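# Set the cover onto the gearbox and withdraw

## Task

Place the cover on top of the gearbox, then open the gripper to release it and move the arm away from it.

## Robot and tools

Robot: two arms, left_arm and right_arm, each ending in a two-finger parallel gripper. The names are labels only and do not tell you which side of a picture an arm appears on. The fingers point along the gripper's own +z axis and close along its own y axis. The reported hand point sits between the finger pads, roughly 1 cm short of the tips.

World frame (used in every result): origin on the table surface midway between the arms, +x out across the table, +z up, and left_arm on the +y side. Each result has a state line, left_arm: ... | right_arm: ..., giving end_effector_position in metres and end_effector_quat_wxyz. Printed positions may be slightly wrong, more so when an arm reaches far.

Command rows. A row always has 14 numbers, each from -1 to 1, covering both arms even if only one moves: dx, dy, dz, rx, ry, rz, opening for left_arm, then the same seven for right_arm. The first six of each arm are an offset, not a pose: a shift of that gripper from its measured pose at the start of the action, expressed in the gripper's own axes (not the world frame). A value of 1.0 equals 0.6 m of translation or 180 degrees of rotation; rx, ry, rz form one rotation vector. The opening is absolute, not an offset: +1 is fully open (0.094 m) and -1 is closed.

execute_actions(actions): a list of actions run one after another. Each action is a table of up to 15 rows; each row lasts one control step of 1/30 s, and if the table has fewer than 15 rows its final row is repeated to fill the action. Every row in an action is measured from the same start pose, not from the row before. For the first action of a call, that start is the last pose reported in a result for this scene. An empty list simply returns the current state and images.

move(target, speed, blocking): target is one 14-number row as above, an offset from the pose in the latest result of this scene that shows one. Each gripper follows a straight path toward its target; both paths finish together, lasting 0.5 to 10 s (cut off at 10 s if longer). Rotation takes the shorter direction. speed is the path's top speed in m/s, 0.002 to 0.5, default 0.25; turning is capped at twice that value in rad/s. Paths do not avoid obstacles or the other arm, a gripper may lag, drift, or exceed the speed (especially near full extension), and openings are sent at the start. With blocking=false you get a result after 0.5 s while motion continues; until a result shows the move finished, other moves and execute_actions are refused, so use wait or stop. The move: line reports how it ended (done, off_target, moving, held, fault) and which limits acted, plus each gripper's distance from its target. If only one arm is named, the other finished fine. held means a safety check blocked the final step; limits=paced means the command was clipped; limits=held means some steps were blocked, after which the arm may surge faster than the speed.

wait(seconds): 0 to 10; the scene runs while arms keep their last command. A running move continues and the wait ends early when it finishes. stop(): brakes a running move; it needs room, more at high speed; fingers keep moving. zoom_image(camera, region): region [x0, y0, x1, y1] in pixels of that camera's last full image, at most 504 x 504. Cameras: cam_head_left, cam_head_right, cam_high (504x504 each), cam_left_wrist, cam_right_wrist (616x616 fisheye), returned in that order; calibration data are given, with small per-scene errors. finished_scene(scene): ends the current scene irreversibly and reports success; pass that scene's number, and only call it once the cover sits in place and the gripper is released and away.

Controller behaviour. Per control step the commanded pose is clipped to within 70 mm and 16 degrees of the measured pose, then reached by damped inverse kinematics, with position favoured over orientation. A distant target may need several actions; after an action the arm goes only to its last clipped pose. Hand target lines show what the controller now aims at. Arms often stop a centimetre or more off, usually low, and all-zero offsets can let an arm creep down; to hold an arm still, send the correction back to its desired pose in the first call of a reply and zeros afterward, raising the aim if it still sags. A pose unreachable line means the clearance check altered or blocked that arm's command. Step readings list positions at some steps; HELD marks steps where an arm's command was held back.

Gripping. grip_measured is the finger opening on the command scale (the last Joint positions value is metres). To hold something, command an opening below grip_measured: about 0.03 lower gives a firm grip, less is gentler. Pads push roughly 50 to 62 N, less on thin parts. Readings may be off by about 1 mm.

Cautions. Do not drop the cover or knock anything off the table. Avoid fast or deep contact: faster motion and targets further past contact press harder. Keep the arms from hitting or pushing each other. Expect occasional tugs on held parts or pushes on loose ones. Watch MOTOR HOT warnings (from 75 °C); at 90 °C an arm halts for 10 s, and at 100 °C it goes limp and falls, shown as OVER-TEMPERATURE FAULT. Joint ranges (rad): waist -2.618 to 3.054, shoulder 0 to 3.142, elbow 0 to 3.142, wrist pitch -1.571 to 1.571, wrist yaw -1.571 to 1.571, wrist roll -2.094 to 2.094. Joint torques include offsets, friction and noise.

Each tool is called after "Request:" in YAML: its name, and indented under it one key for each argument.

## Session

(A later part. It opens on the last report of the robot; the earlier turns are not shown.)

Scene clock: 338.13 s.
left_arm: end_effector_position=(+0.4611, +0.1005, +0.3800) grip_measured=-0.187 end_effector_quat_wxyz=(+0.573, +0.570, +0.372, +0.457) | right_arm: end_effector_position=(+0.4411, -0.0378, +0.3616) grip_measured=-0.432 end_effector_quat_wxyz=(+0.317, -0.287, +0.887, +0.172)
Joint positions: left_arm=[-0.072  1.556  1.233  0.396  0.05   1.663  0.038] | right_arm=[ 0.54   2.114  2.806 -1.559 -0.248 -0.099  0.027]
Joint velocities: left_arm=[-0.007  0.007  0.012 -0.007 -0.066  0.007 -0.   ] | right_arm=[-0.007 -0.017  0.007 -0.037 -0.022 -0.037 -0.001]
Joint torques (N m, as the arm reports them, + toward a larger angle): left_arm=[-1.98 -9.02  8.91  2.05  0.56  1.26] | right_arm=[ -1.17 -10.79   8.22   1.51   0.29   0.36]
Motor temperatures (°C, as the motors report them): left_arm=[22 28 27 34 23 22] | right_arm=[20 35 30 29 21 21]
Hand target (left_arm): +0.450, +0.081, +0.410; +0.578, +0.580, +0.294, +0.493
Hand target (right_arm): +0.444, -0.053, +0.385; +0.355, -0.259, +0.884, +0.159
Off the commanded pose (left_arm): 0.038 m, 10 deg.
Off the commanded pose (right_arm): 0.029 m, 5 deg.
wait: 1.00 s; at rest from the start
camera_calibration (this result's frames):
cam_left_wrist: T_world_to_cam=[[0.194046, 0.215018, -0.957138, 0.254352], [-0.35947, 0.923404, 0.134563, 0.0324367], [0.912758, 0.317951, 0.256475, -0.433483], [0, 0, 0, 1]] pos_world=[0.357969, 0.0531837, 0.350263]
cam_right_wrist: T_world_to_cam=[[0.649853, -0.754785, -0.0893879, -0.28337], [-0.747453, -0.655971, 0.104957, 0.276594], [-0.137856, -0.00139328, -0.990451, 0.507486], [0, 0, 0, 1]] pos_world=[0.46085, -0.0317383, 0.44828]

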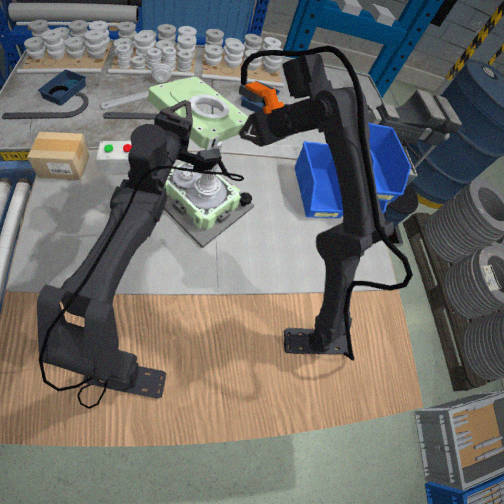

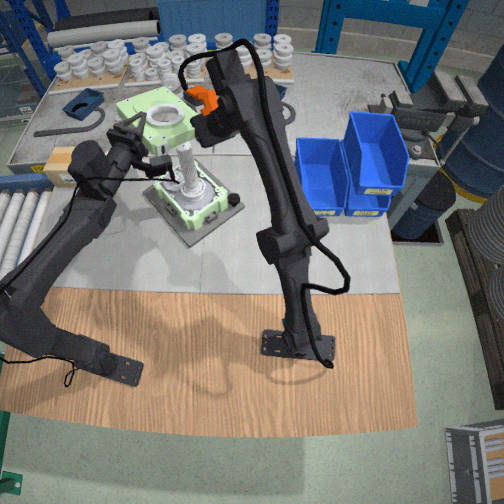

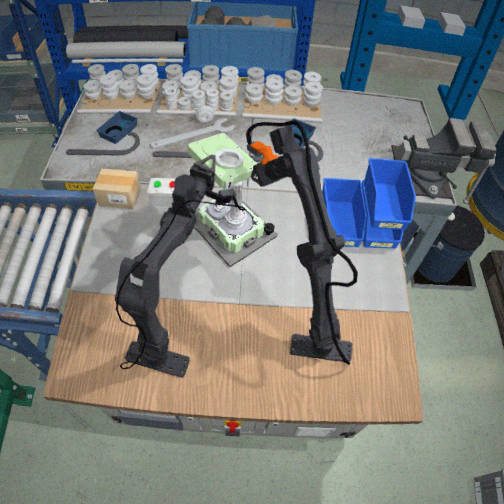

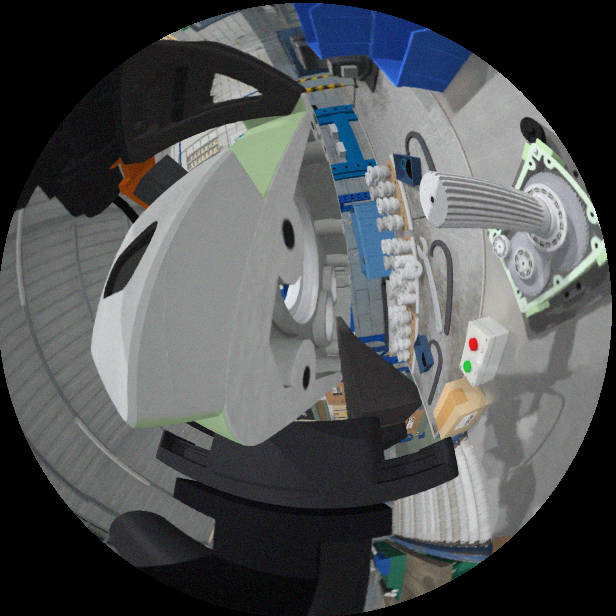

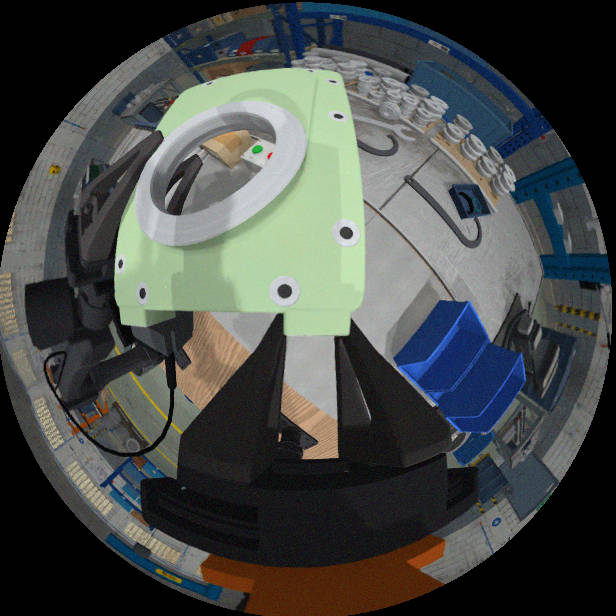

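Request:
execute_actions:
  actions:
    - [[-0.024,0.03,0,-0.03,-0.015,0.04,-0.6,-0.005,-0.025,-0.02,0,-0.03,0,-0.6],[-0.024,0.03,0,-0.03,-0.015,0.04,-0.6,-0.005,-0.025,-0.02,0,-0.03,0,-0.6],[-0.024,0.03,0,-0.03,-0.015,0.04,-0.6,-0.005,-0.025,-0.02,0,-0.03,0,-0.6],[-0.024,0.03,0,-0.03,-0.015,0.04,-0.6,-0.005,-0.025,-0.02,0,-0.03,0,-0.6],[-0.048,0.01,-0.003,-0.03,-0.03,0.04,-0.6,0.01,-0.044,-0.013,0,-0.03,0,-0.6]]

Request:
wait:
  seconds: 0.5

Scene clock: 345.93 s.
left_arm: end_effector_position=(+0.4572, +0.0754, +0.3351) grip_measured=-0.366 end_effector_quat_wxyz=(+0.570, +0.605, +0.364, +0.419) | right_arm: end_effector_position=(+0.4273, -0.0613, +0.3069) grip_measured=-0.432 end_effector_quat_wxyz=(+0.232, -0.269, +0.916, +0.185)
Joint positions: left_arm=[-0.106  1.584  1.152  0.433  0.091  1.662  0.03 ] | right_arm=[ 0.478  1.949  2.349 -1.45  -0.318 -0.113  0.027]
Joint velocities: left_arm=[-0.007 -0.012 -0.012  0.168 -0.037  0.022 -0.001] | right_arm=[-0.007 -0.344 -0.505  0.491  0.007  0.066  0.   ]
Joint torques (N m, as the arm reports them, + toward a larger angle): left_arm=[  0.   -11.06   7.63   2.35   0.11   1.18] | right_arm=[ -1.35 -14.6    6.59   2.17  -0.06  -0.34]
Motor temperatures (°C, as the motors report them): left_arm=[22 29 27 34 23 23] | right_arm=[20 36 29 29 21 21]
Hand target (left_arm): +0.447, +0.074, +0.382; +0.582, +0.587, +0.292, +0.482
Hand target (right_arm): +0.443, -0.068, +0.362; +0.347, -0.281, +0.877, +0.179
Off the commanded pose (left_arm): 0.049 m, 12 deg.
Off the commanded pose (right_arm): 0.058 m, 15 deg.
Step readings (end_effector_position):
0: left_arm (+0.4611, +0.1005, +0.3800) | right_arm (+0.4411, -0.0378, +0.3616)
1: left_arm (+0.4610, +0.1003, +0.3796) | right_arm (+0.4410, -0.0383, +0.3597)
2: left_arm (+0.4606, +0.0994, +0.3783) | right_arm (+0.4398, -0.0398, +0.3568)
4: left_arm (+0.4606, +0.0956, +0.3725) | right_arm (+0.4382, -0.0436, +0.3474)
8: left_arm (+0.4587, +0.0840, +0.3500) | right_arm (+0.4338, -0.0540, +0.3203)
15: end_effector_position above
camera_calibration (this result's frames):
cam_left_wrist: T_world_to_cam=[[0.144741, 0.222796, -0.96406, 0.241858], [-0.278235, 0.944171, 0.176427, 0.00753861], [0.949545, 0.242699, 0.19865, -0.402198], [0, 0, 0, 1]] pos_world=[0.348995, 0.0366102, 0.311732]
cam_right_wrist: T_world_to_cam=[[0.616295, -0.764892, -0.187405, -0.253231], [-0.721271, -0.643771, 0.255591, 0.199944], [-0.316145, -0.0223494, -0.948448, 0.513372], [0, 0, 0, 1]] pos_world=[0.46258, -0.0535028, 0.388346]

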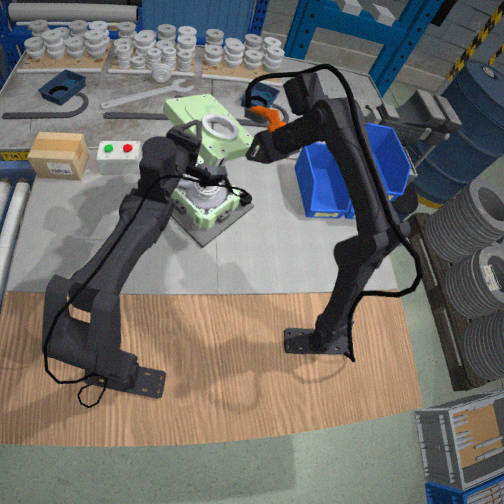

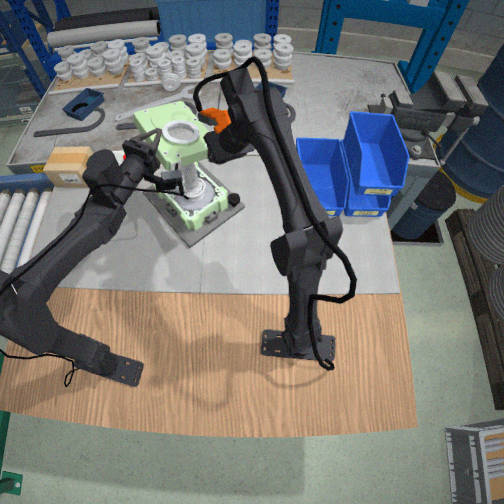

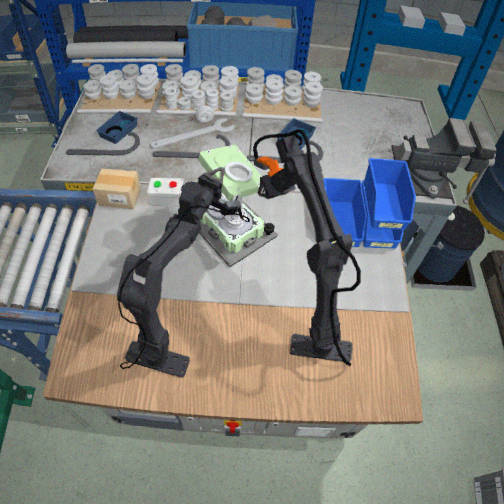

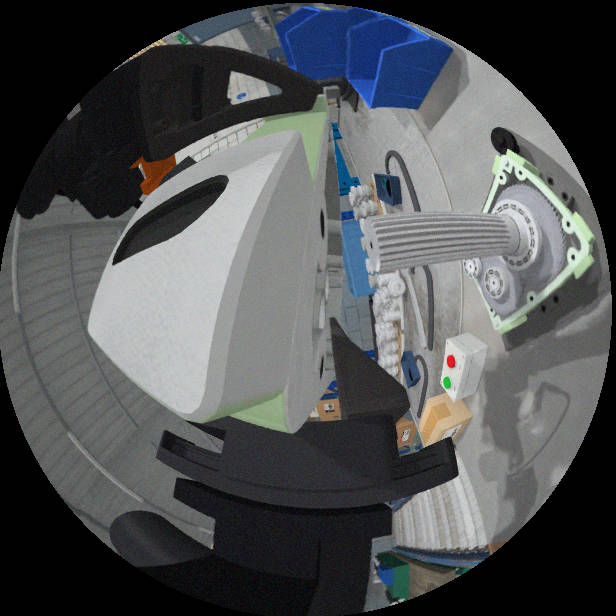

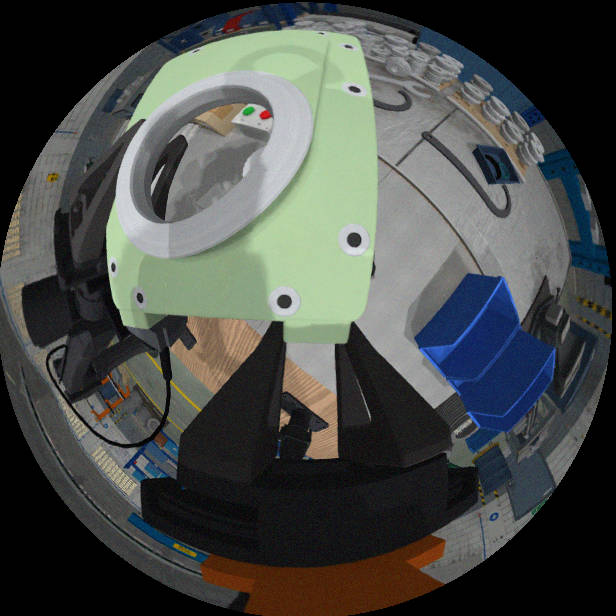

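Scene clock: 346.43 s.
left_arm: end_effector_position=(+0.4569, +0.0751, +0.3426) grip_measured=-0.366 end_effector_quat_wxyz=(+0.576, +0.599, +0.354, +0.429) | right_arm: end_effector_position=(+0.4287, -0.0617, +0.3129) grip_measured=-0.432 end_effector_quat_wxyz=(+0.249, -0.269, +0.912, +0.184)
Joint positions: left_arm=[-0.106  1.584  1.152  0.463  0.093  1.673  0.03 ] | right_arm=[ 0.478  1.923  2.321 -1.413 -0.313 -0.111  0.027]
Joint velocities: left_arm=[-0.007 -0.012  0.002 -0.037 -0.022  0.007  0.   ] | right_arm=[ 0.007 -0.017 -0.007  0.022  0.007  0.007  0.   ]
Joint torques (N m, as the arm reports them, + toward a larger angle): left_arm=[  0.06 -11.12   7.7    2.29   0.19   1.09] | right_arm=[ -1.4  -14.13   6.31   2.6   -0.11  -0.3 ]
Motor temperatures (°C, as the motors report them): left_arm=[22 29 27 34 23 23] | right_arm=[20 36 29 29 21 21]
Hand target (left_arm): +0.447, +0.074, +0.382; +0.582, +0.587, +0.292, +0.482
Hand target (right_arm): +0.443, -0.068, +0.362; +0.347, -0.281, +0.877, +0.179
Off the commanded pose (left_arm): 0.041 m, 10 deg.
Off the commanded pose (right_arm): 0.052 m, 13 deg.
wait: 0.50 s; at rest by 0.33 s
camera_calibration (this result's frames):
cam_left_wrist: T_world_to_cam=[[0.176828, 0.223288, -0.958579, 0.232598], [-0.281907, 0.944613, 0.168032, 0.0109875], [0.943006, 0.240518, 0.22998, -0.410923], [0, 0, 0, 1]] pos_world=[0.349471, 0.036519, 0.315621]
cam_right_wrist: T_world_to_cam=[[0.619326, -0.765592, -0.174079, -0.258725], [-0.731609, -0.643204, 0.225914, 0.212871], [-0.284927, -0.0125567, -0.958467, 0.509872], [0, 0, 0, 1]] pos_world=[0.461249, -0.0547559, 0.395566]

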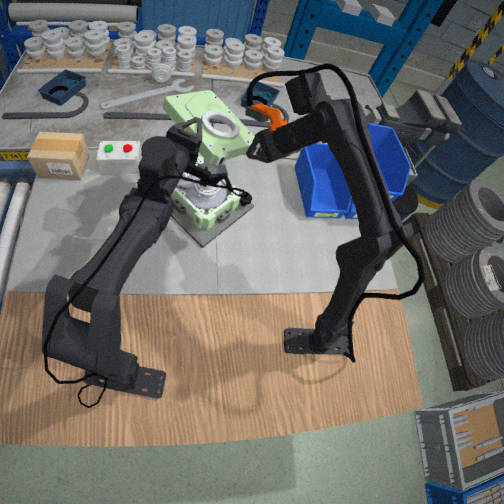

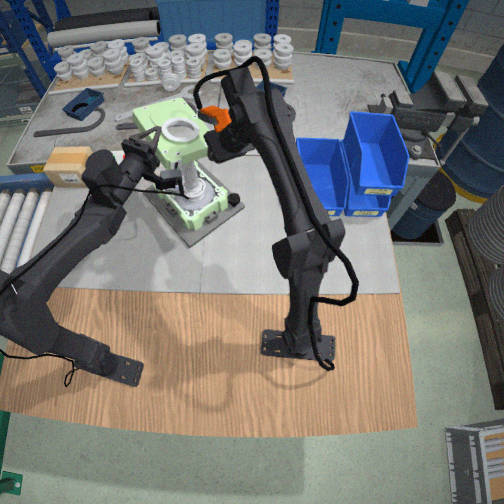

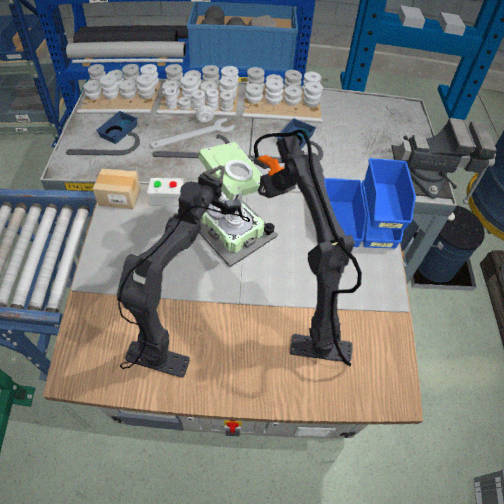

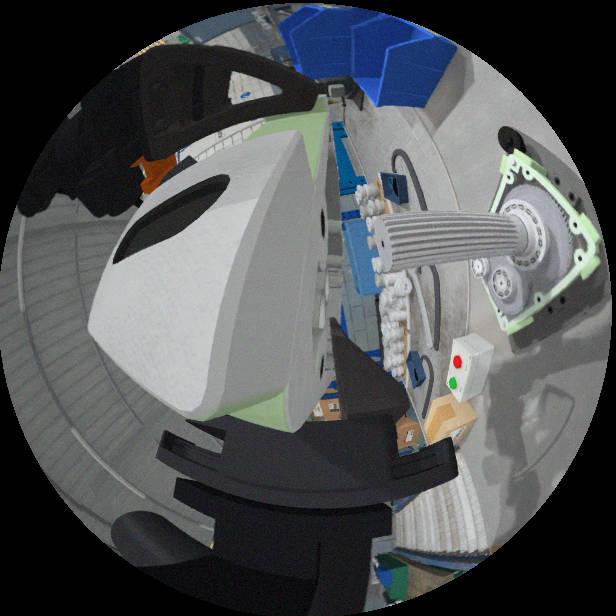

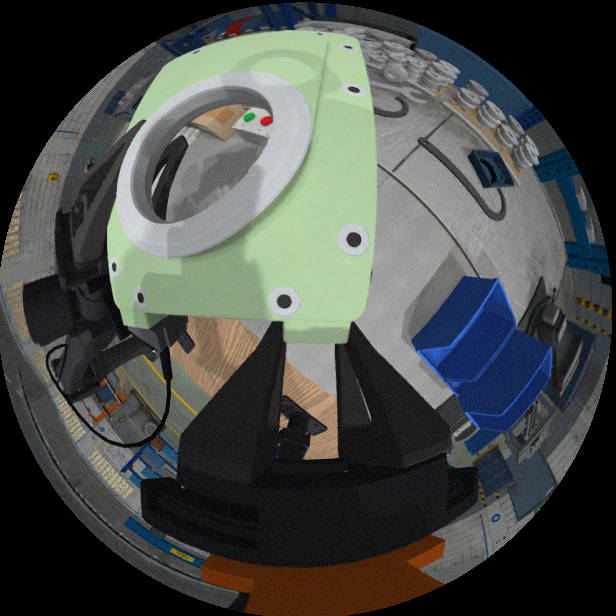

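Request:
execute_actions:
  actions:
    - [[0,0.025,0.012,-0.03,0,0.03,-0.6,-0.082,-0.032,-0.052,0,-0.07,0,-0.6]]

Request:
wait:
  seconds: 0.5

Scene clock: 352.17 s.
left_arm: end_effector_position=(+0.4649, +0.0688, +0.3330) grip_measured=-0.366 end_effector_quat_wxyz=(+0.581, +0.594, +0.356, +0.427) | right_arm: end_effector_position=(+0.4365, -0.0686, +0.3057) grip_measured=-0.432 end_effector_quat_wxyz=(+0.243, -0.265, +0.915, +0.185)
Joint positions: left_arm=[-0.116  1.629  1.152  0.517  0.084  1.662  0.03 ] | right_arm=[ 0.451  1.942  2.321 -1.413 -0.328 -0.126  0.027]
Joint velocities: left_arm=[-0.007 -0.002 -0.007 -0.007  0.095  0.007 -0.   ] | right_arm=[ 0.002 -0.007  0.027  0.007 -0.037 -0.022  0.   ]
Joint torques (N m, as the arm reports them, + toward a larger angle): left_arm=[ 0.66 -9.67  6.96  2.29  0.17  0.93] | right_arm=[ -3.07 -13.05   8.59   2.64  -0.61   0.22]
Motor temperatures (°C, as the motors report them): left_arm=[22 29 26 34 23 23] | right_arm=[20 38 29 30 21 21]
Hand target (left_arm): +0.462, +0.071, +0.357; +0.581, +0.588, +0.308, +0.471
Hand target (right_arm): +0.457, -0.076, +0.362; +0.345, -0.252, +0.880, +0.207
Off the commanded pose (left_arm): 0.025 m, 8 deg.
Off the commanded pose (right_arm): 0.063 m, 13 deg.
Step readings (end_effector_position):
0: left_arm (+0.4569, +0.0751, +0.3426) | right_arm (+0.4287, -0.0617, +0.3129)
1: left_arm (+0.4577, +0.0749, +0.3416) | right_arm (+0.4291, -0.0622, +0.3133)
2: left_arm (+0.4588, +0.0740, +0.3415) | right_arm (+0.4305, -0.0633, +0.3137)
4: left_arm (+0.4612, +0.0708, +0.3396) | right_arm (+0.4329, -0.0665, +0.3122)
8: left_arm (+0.4644, +0.0688, +0.3338) | right_arm (+0.4360, -0.0686, +0.3068)
15: end_effector_position above
camera_calibration (this result's frames):
cam_left_wrist: T_world_to_cam=[[0.180324, 0.21026, -0.960871, 0.223374], [-0.281709, 0.947002, 0.154357, 0.0250641], [0.942403, 0.242852, 0.23, -0.414674], [0, 0, 0, 1]] pos_world=[0.357571, 0.0300021, 0.306139]
cam_right_wrist: T_world_to_cam=[[0.611808, -0.769461, -0.183361, -0.26425], [-0.732343, -0.638611, 0.236323, 0.213221], [-0.298938, -0.0103017, -0.954217, 0.510063], [0, 0, 0, 1]] pos_world=[0.470299, -0.06191, 0.387868]

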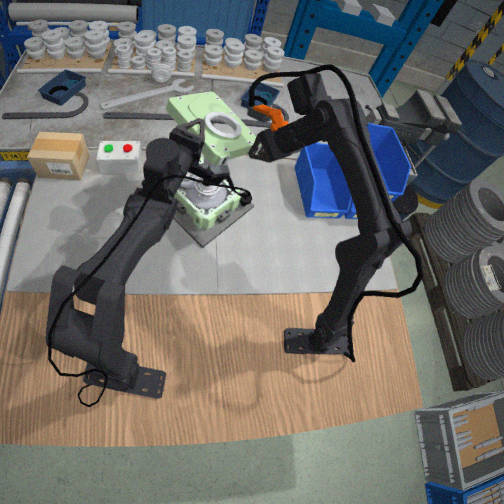

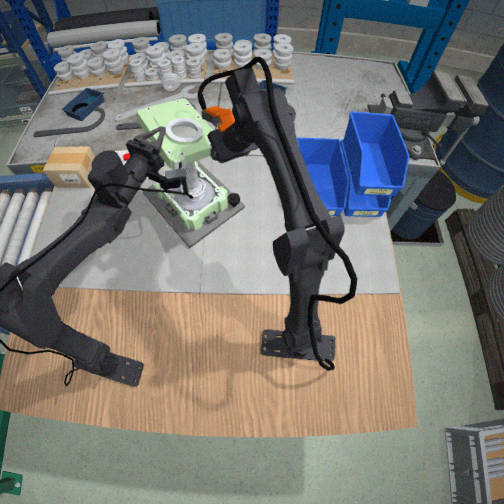

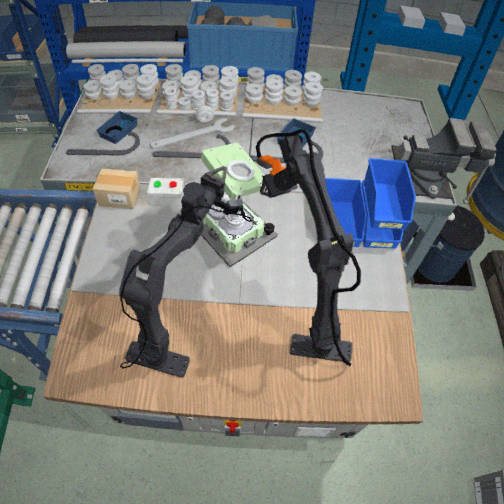

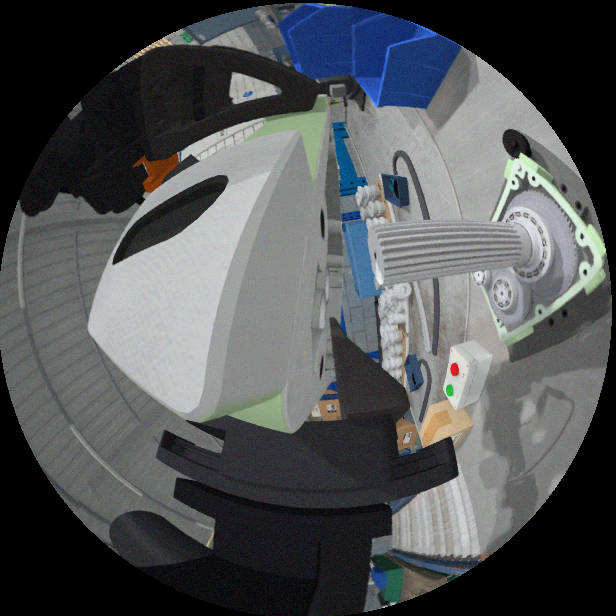

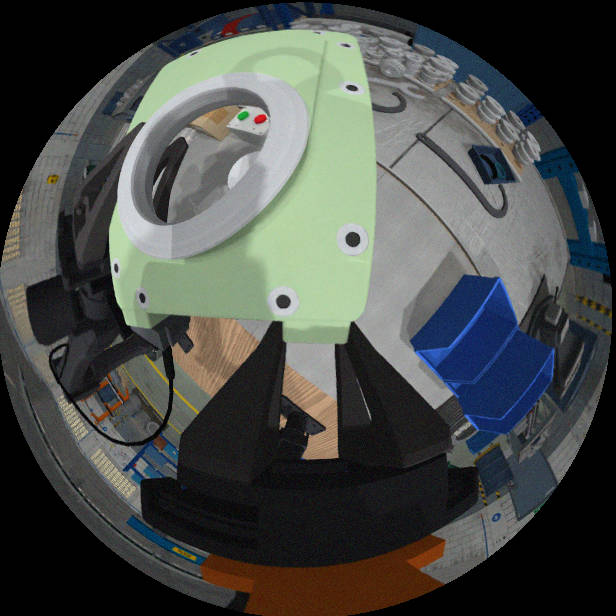

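Scene clock: 352.67 s.
left_arm: end_effector_position=(+0.4649, +0.0688, +0.3330) grip_measured=-0.366 end_effector_quat_wxyz=(+0.581, +0.594, +0.356, +0.427) | right_arm: end_effector_position=(+0.4365, -0.0686, +0.3057) grip_measured=-0.432 end_effector_quat_wxyz=(+0.243, -0.265, +0.915, +0.185)
Joint positions: left_arm=[-0.116  1.629  1.152  0.517  0.084  1.662  0.03 ] | right_arm=[ 0.451  1.942  2.321 -1.413 -0.328 -0.126  0.027]
Joint velocities: left_arm=[ 0.012  0.002  0.002  0.022 -0.037  0.007  0.001] | right_arm=[ 0.002 -0.012 -0.012 -0.037  0.022  0.051  0.001]
Joint torques (N m, as the arm reports them, + toward a larger angle): left_arm=[ 0.59 -9.85  6.84  2.29  0.18  0.91] | right_arm=[ -3.09 -12.96   8.56   2.68  -0.6    0.22]
Motor temperatures (°C, as the motors report them): left_arm=[22 29 26 34 23 23] | right_arm=[20 38 29 30 21 21]
Hand target (left_arm): +0.462, +0.071, +0.357; +0.581, +0.588, +0.308, +0.471
Hand target (right_arm): +0.457, -0.076, +0.362; +0.345, -0.252, +0.880, +0.207
Off the commanded pose (left_arm): 0.025 m, 8 deg.
Off the commanded pose (right_arm): 0.063 m, 13 deg.
wait: 0.50 s; at rest by 0.17 s
camera_calibration (this result's frames):
cam_left_wrist: T_world_to_cam=[[0.180324, 0.21026, -0.960871, 0.223374], [-0.281709, 0.947002, 0.154357, 0.0250641], [0.942403, 0.242852, 0.23, -0.414674], [0, 0, 0, 1]] pos_world=[0.357571, 0.0300021, 0.306139]
cam_right_wrist: T_world_to_cam=[[0.611808, -0.769461, -0.183361, -0.26425], [-0.732343, -0.638611, 0.236323, 0.213221], [-0.298938, -0.0103017, -0.954217, 0.510063], [0, 0, 0, 1]] pos_world=[0.470299, -0.06191, 0.387868]

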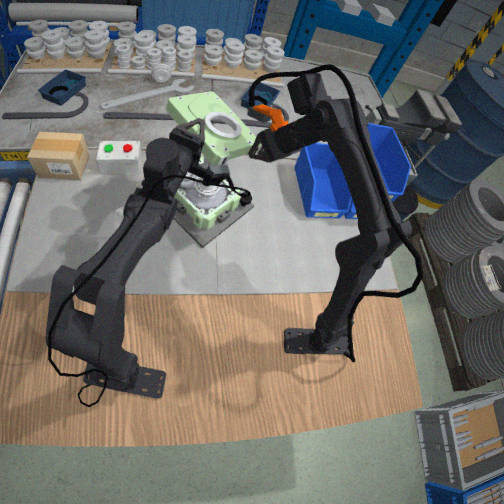

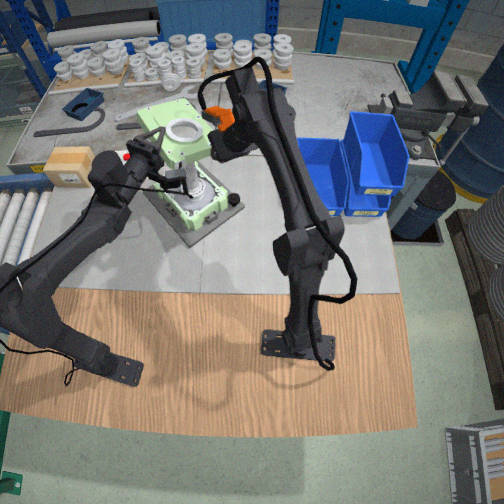

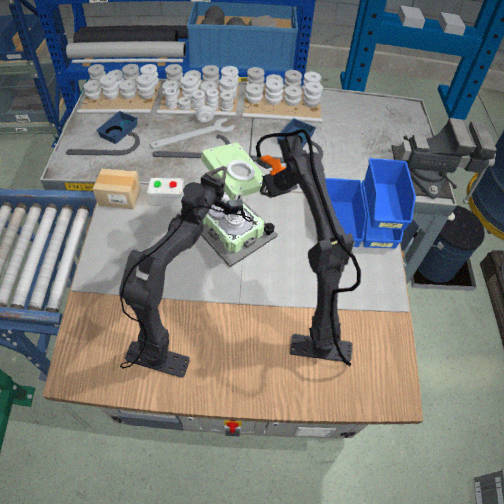

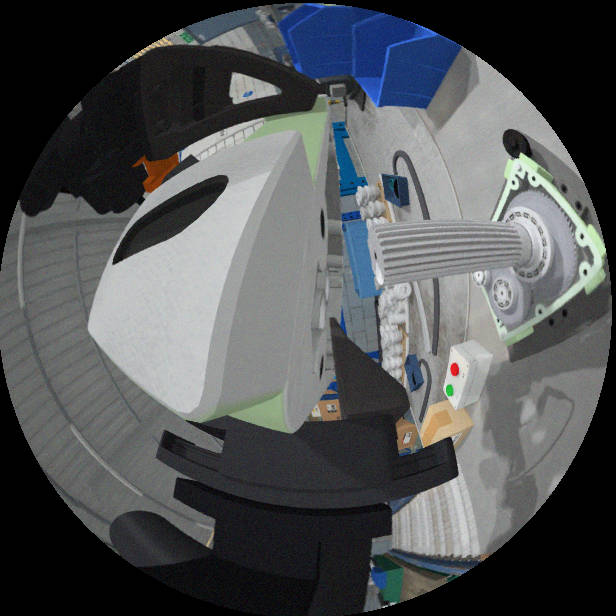

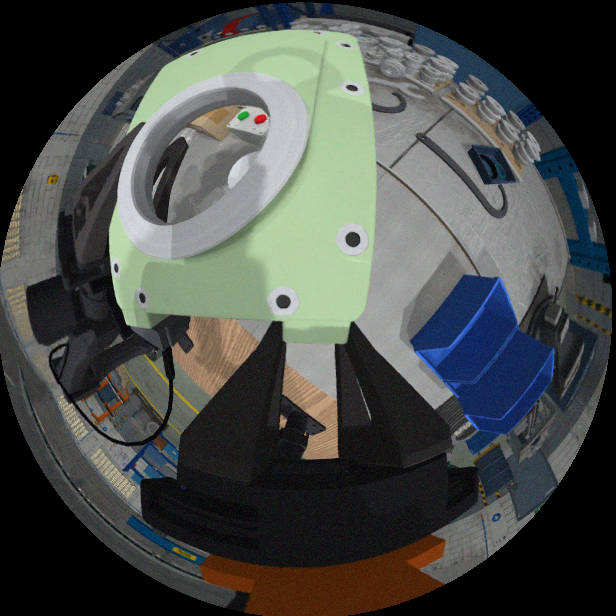

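Request:
execute_actions:
  actions:
    - [[-0.01,0.03,0.015,-0.03,0,-0.04,-0.6,-0.075,-0.02,-0.06,0.04,-0.07,0,-0.6]]

Scene clock: 355.17 s.
left_arm: end_effector_position=(+0.4732, +0.0585, +0.3109) grip_measured=-0.366 end_effector_quat_wxyz=(+0.607, +0.573, +0.407, +0.370) | right_arm: end_effector_position=(+0.4412, -0.0810, +0.3037) grip_measured=-0.432 end_effector_quat_wxyz=(+0.249, -0.244, +0.926, +0.145)
Joint positions: left_arm=[-0.133  1.685  1.152  0.544  0.075  1.499  0.03 ] | right_arm=[ 0.457  1.933  2.315 -1.411 -0.234 -0.097  0.027]
Joint velocities: left_arm=[-0.027  0.002  0.007  0.007  0.022 -0.037 -0.001] | right_arm=[ 0.002 -0.027 -0.022  0.007 -0.007 -0.007  0.   ]
Joint torques (N m, as the arm reports them, + toward a larger angle): left_arm=[ -0.34 -11.11   7.39   2.45  -0.18   0.35] | right_arm=[ -0.51 -14.31   6.45   2.85  -0.08   0.36]
Motor temperatures (°C, as the motors report them): left_arm=[22 29 26 34 23 23] | right_arm=[20 38 29 31 21 21]
Hand target (left_arm): +0.468, +0.059, +0.350; +0.633, +0.544, +0.373, +0.405
Hand target (right_arm): +0.457, -0.080, +0.359; +0.353, -0.229, +0.894, +0.155
Off the commanded pose (left_arm): 0.040 m, 7 deg.
Off the commanded pose (right_arm): 0.058 m, 13 deg.
Step readings (end_effector_position):
0: left_arm (+0.4649, +0.0688, +0.3330) | right_arm (+0.4365, -0.0686, +0.3057)
1: left_arm (+0.4655, +0.0679, +0.3316) | right_arm (+0.4372, -0.0690, +0.3054)
2: left_arm (+0.4669, +0.0673, +0.3289) | right_arm (+0.4385, -0.0705, +0.3062)
4: left_arm (+0.4700, +0.0637, +0.3216) | right_arm (+0.4401, -0.0750, +0.3061)
8: left_arm (+0.4730, +0.0596, +0.3124) | right_arm (+0.4414, -0.0797, +0.3028)
15: end_effector_position above
camera_calibration (this result's frames):
cam_left_wrist: T_world_to_cam=[[0.0926673, 0.0714223, -0.993132, 0.262447], [-0.261338, 0.9642, 0.0449566, 0.063942], [0.960789, 0.255378, 0.108015, -0.386329], [0, 0, 0, 1]] pos_world=[0.36357, 0.0182623, 0.299499]
cam_right_wrist: T_world_to_cam=[[0.56231, -0.818012, -0.121092, -0.278108], [-0.777156, -0.572805, 0.260622, 0.226966], [-0.282554, -0.0524425, -0.957817, 0.499857], [0, 0, 0, 1]] pos_world=[0.474008, -0.0712747, 0.385942]

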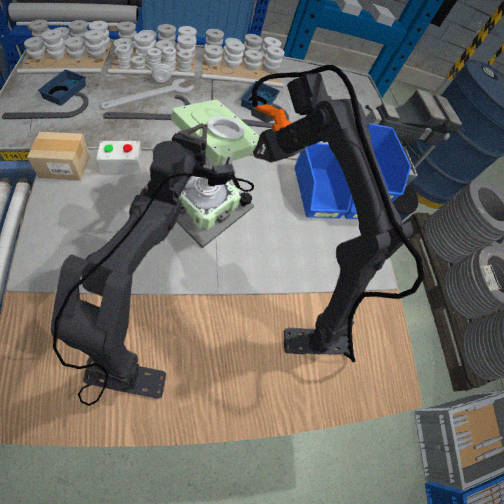

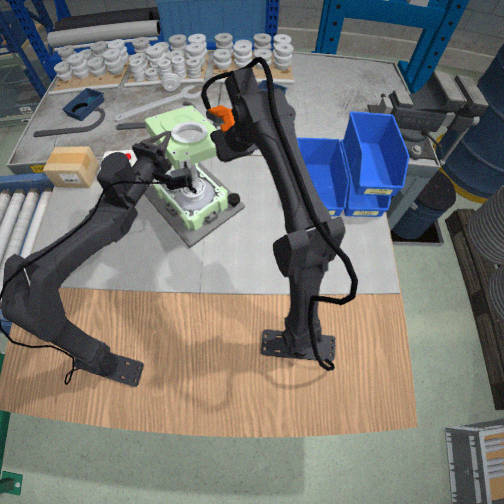

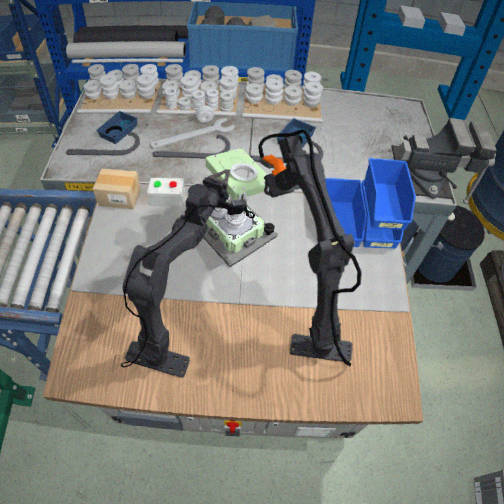

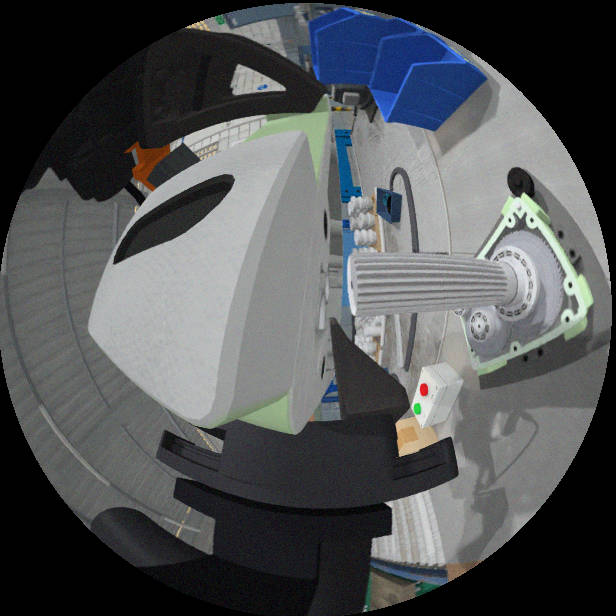

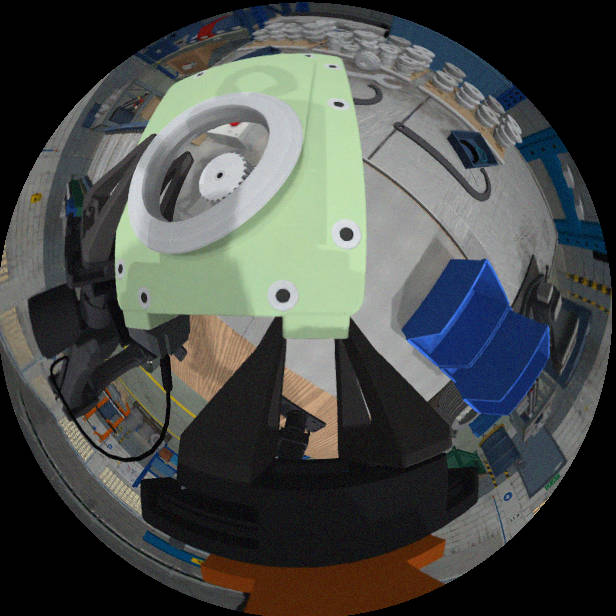

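Request:
execute_actions:
  actions:
    - [[0.009,0.04,-0.012,-0.03,0,0.03,-0.6,-0.061,0.009,-0.039,0,-0.07,0,-0.6]]

Scene clock: 362.43 s.
left_arm: end_effector_position=(+0.4699, +0.0572, +0.2987) grip_measured=-0.366 end_effector_quat_wxyz=(+0.602, +0.584, +0.403, +0.366) | right_arm: end_effector_position=(+0.4358, -0.0811, +0.2900) grip_measured=-0.432 end_effector_quat_wxyz=(+0.243, -0.236, +0.929, +0.152)
Joint positions: left_arm=[-0.131  1.685  1.121  0.557  0.092  1.513  0.03 ] | right_arm=[ 0.458  1.873  2.17  -1.334 -0.243 -0.077  0.027]
Joint velocities: left_arm=[ 0.002  0.007 -0.027 -0.007 -0.066 -0.022  0.   ] | right_arm=[ 0.002 -0.007 -0.042 -0.051 -0.051  0.037 -0.   ]
Joint torques (N m, as the arm reports them, + toward a larger angle): left_arm=[  1.29 -11.58   6.69   2.42  -0.11   0.7 ] | right_arm=[ -0.14 -14.27   6.88   2.75  -0.2    0.31]
Motor temperatures (°C, as the motors report them): left_arm=[22 30 26 34 23 22] | right_arm=[20 40 29 32 21 21]
Hand target (left_arm): +0.467, +0.068, +0.334; +0.613, +0.563, +0.364, +0.417
Hand target (right_arm): +0.450, -0.075, +0.346; +0.345, -0.228, +0.894, +0.171
Off the commanded pose (left_arm): 0.037 m, 8 deg.
Off the commanded pose (right_arm): 0.058 m, 13 deg.
Step readings (end_effector_position):
0: left_arm (+0.4730, +0.0581, +0.3112) | right_arm (+0.4412, -0.0813, +0.3041)
1: left_arm (+0.4728, +0.0581, +0.3104) | right_arm (+0.4408, -0.0812, +0.3028)
2: left_arm (+0.4722, +0.0580, +0.3088) | right_arm (+0.4396, -0.0812, +0.3007)
4: left_arm (+0.4709, +0.0570, +0.3041) | right_arm (+0.4372, -0.0820, +0.2955)
8: left_arm (+0.4701, +0.0576, +0.2986) | right_arm (+0.4363, -0.0811, +0.2899)
15: end_effector_position above
camera_calibration (this result's frames):
cam_left_wrist: T_world_to_cam=[[0.0820753, 0.0880832, -0.992726, 0.254678], [-0.245227, 0.967247, 0.0655479, 0.0510048], [0.965985, 0.238064, 0.100988, -0.380903], [0, 0, 0, 1]] pos_world=[0.359552, 0.0189122, 0.287949]
cam_right_wrist: T_world_to_cam=[[0.549992, -0.822996, -0.142079, -0.265709], [-0.778885, -0.566845, 0.268376, 0.22526], [-0.301409, -0.0369412, -0.952779, 0.493252], [0, 0, 0, 1]] pos_world=[0.470261, -0.0727686, 0.371754]

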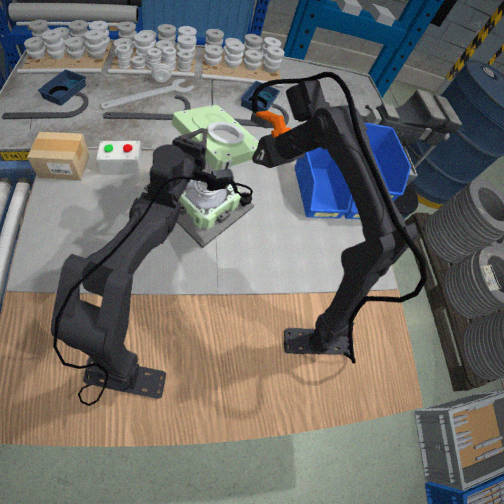

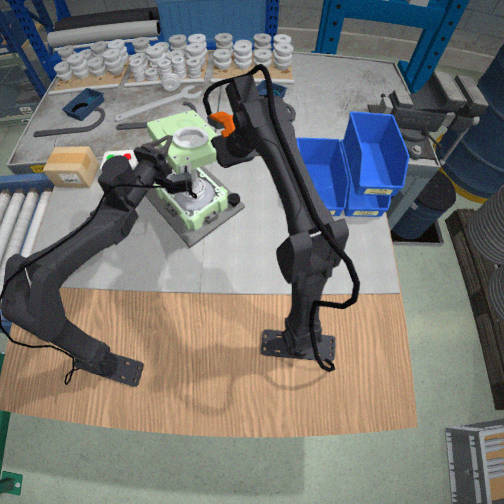

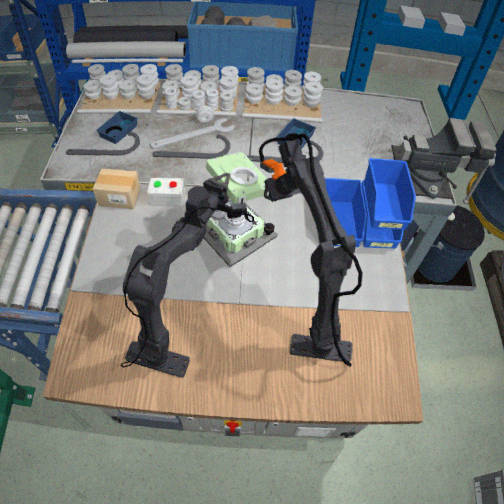

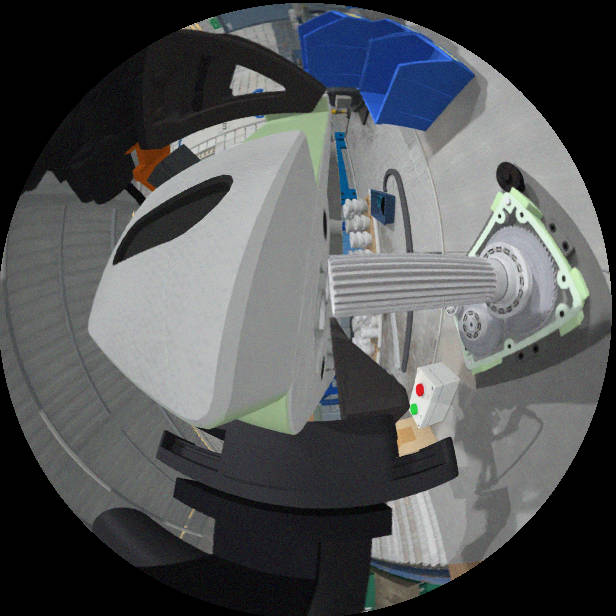

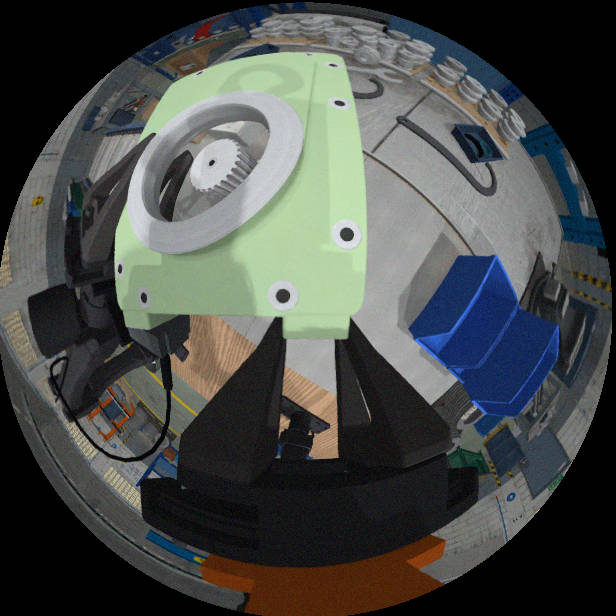

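Request:
execute_actions:
  actions:
    - [[0.025,0.033,-0.005,-0.035,0.02,0.03,-0.6,-0.086,0.012,-0.023,0,-0.07,-0.025,-0.6]]
    - [[0.025,0.033,-0.005,-0.035,0.02,0.03,-0.6,-0.086,0.012,-0.023,0,-0.07,-0.025,-0.6]]

Scene clock: 366.20 s.
left_arm: end_effector_position=(+0.4715, +0.0682, +0.2866) grip_measured=-0.366 end_effector_quat_wxyz=(+0.599, +0.565, +0.410, +0.392) | right_arm: end_effector_position=(+0.4462, -0.0720, +0.2778) grip_measured=-0.432 end_effector_quat_wxyz=(+0.257, -0.264, +0.918, +0.148)
Joint positions: left_arm=[-0.129  1.704  1.056  0.674  0.037  1.523  0.03 ] | right_arm=[ 0.469  1.872  2.099 -1.24  -0.243 -0.127  0.027]
Joint velocities: left_arm=[-0.002 -0.012 -0.007  0.037 -0.125 -0.007 -0.   ] | right_arm=[-0.017 -0.007 -0.017  0.037 -0.037 -0.066 -0.001]
Joint torques (N m, as the arm reports them, + toward a larger angle): left_arm=[ 0.8  -9.96  6.61  2.36 -0.32  0.76] | right_arm=[  0.36 -12.57   7.     2.91  -0.26   0.11]
Motor temperatures (°C, as the motors report them): left_arm=[22 30 26 35 23 22] | right_arm=[20 40 28 33 21 21]
Hand target (left_arm): +0.473, +0.079, +0.312; +0.599, +0.548, +0.378, +0.445
Hand target (right_arm): +0.464, -0.060, +0.327; +0.354, -0.270, +0.880, +0.165
Off the commanded pose (left_arm): 0.028 m, 8 deg.
Off the commanded pose (right_arm): 0.056 m, 12 deg.
Step readings (end_effector_position; steps 1 to 15: 1st action; 16 to 30: 2nd action):
0: left_arm (+0.4699, +0.0572, +0.2987) | right_arm (+0.4359, -0.0810, +0.2900)
1: left_arm (+0.4698, +0.0578, +0.2983) | right_arm (+0.4362, -0.0804, +0.2896)
2: left_arm (+0.4696, +0.0588, +0.2977) | right_arm (+0.4368, -0.0797, +0.2890)
4: left_arm (+0.4695, +0.0609, +0.2958) | right_arm (+0.4380, -0.0778, +0.2873)
8: left_arm (+0.4701, +0.0620, +0.2927) | right_arm (+0.4395, -0.0769, +0.2845)
15: left_arm (+0.4709, +0.0628, +0.2933) | right_arm (+0.4412, -0.0764, +0.2847)
16: left_arm (+0.4709, +0.0634, +0.2930) | right_arm (+0.4417, -0.0762, +0.2840)
17: left_arm (+0.4705, +0.0644, +0.2928) | right_arm (+0.4423, -0.0755, +0.2835)
19: left_arm (+0.4705, +0.0664, +0.2897) | right_arm (+0.4434, -0.0734, +0.2814)
23: left_arm (+0.4710, +0.0672, +0.2859) | right_arm (+0.4446, -0.0727, +0.2774)
30: end_effector_position above
camera_calibration (this result's frames):
cam_left_wrist: T_world_to_cam=[[0.111629, 0.0916799, -0.989512, 0.226422], [-0.302695, 0.951555, 0.0540155, 0.0730483], [0.946528, 0.293491, 0.133972, -0.387929], [0, 0, 0, 1]] pos_world=[0.364022, 0.0235859, 0.272074]
cam_right_wrist: T_world_to_cam=[[0.597771, -0.794316, -0.108314, -0.294327], [-0.759298, -0.604329, 0.241357, 0.2379], [-0.257171, -0.0620339, -0.964373, 0.466718], [0, 0, 0, 1]] pos_world=[0.476603, -0.0610665, 0.360792]

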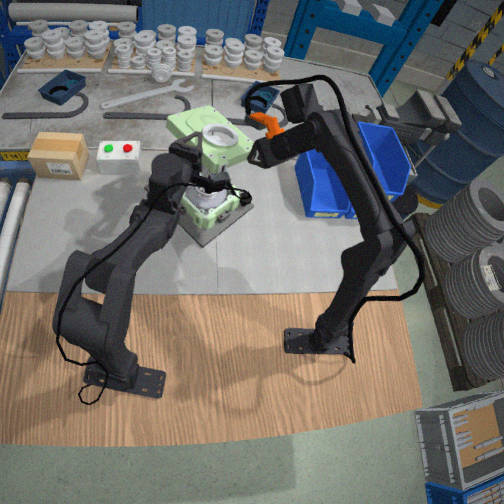

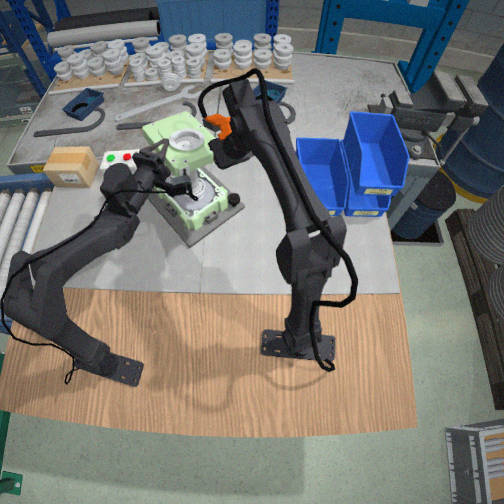

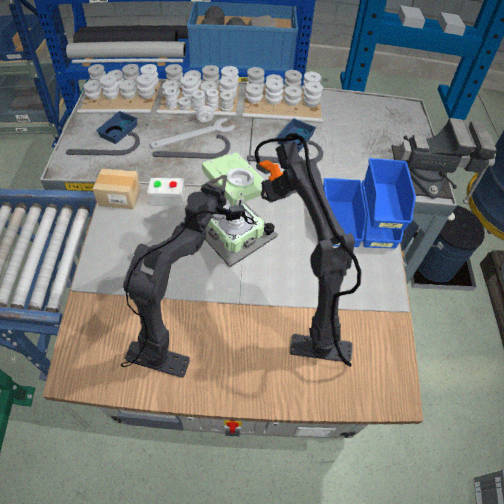

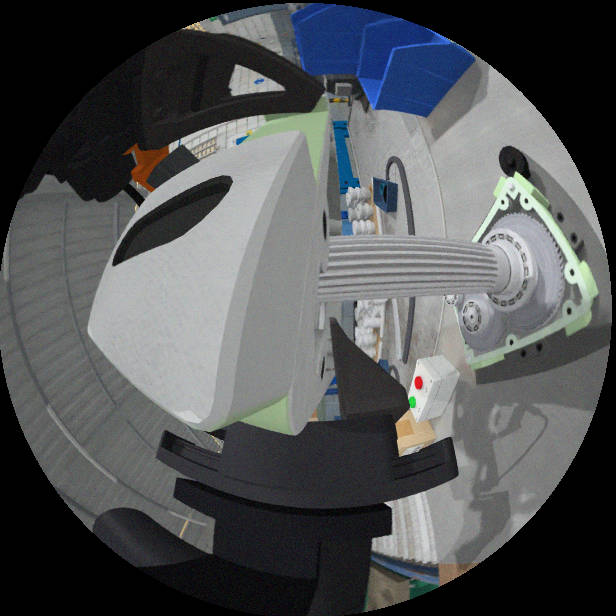

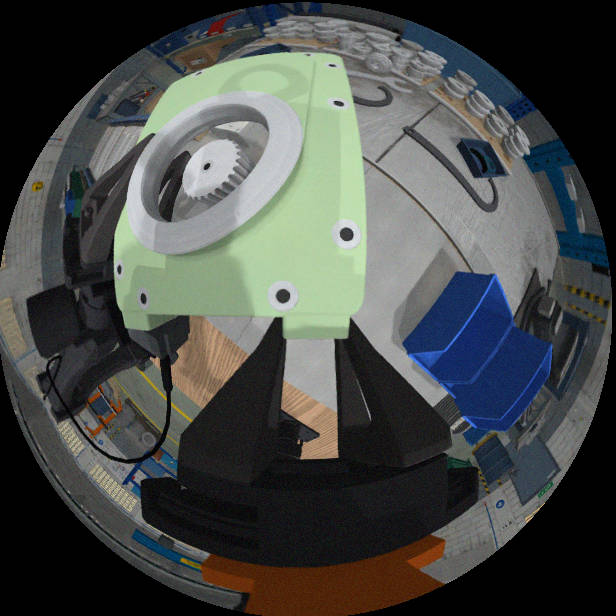

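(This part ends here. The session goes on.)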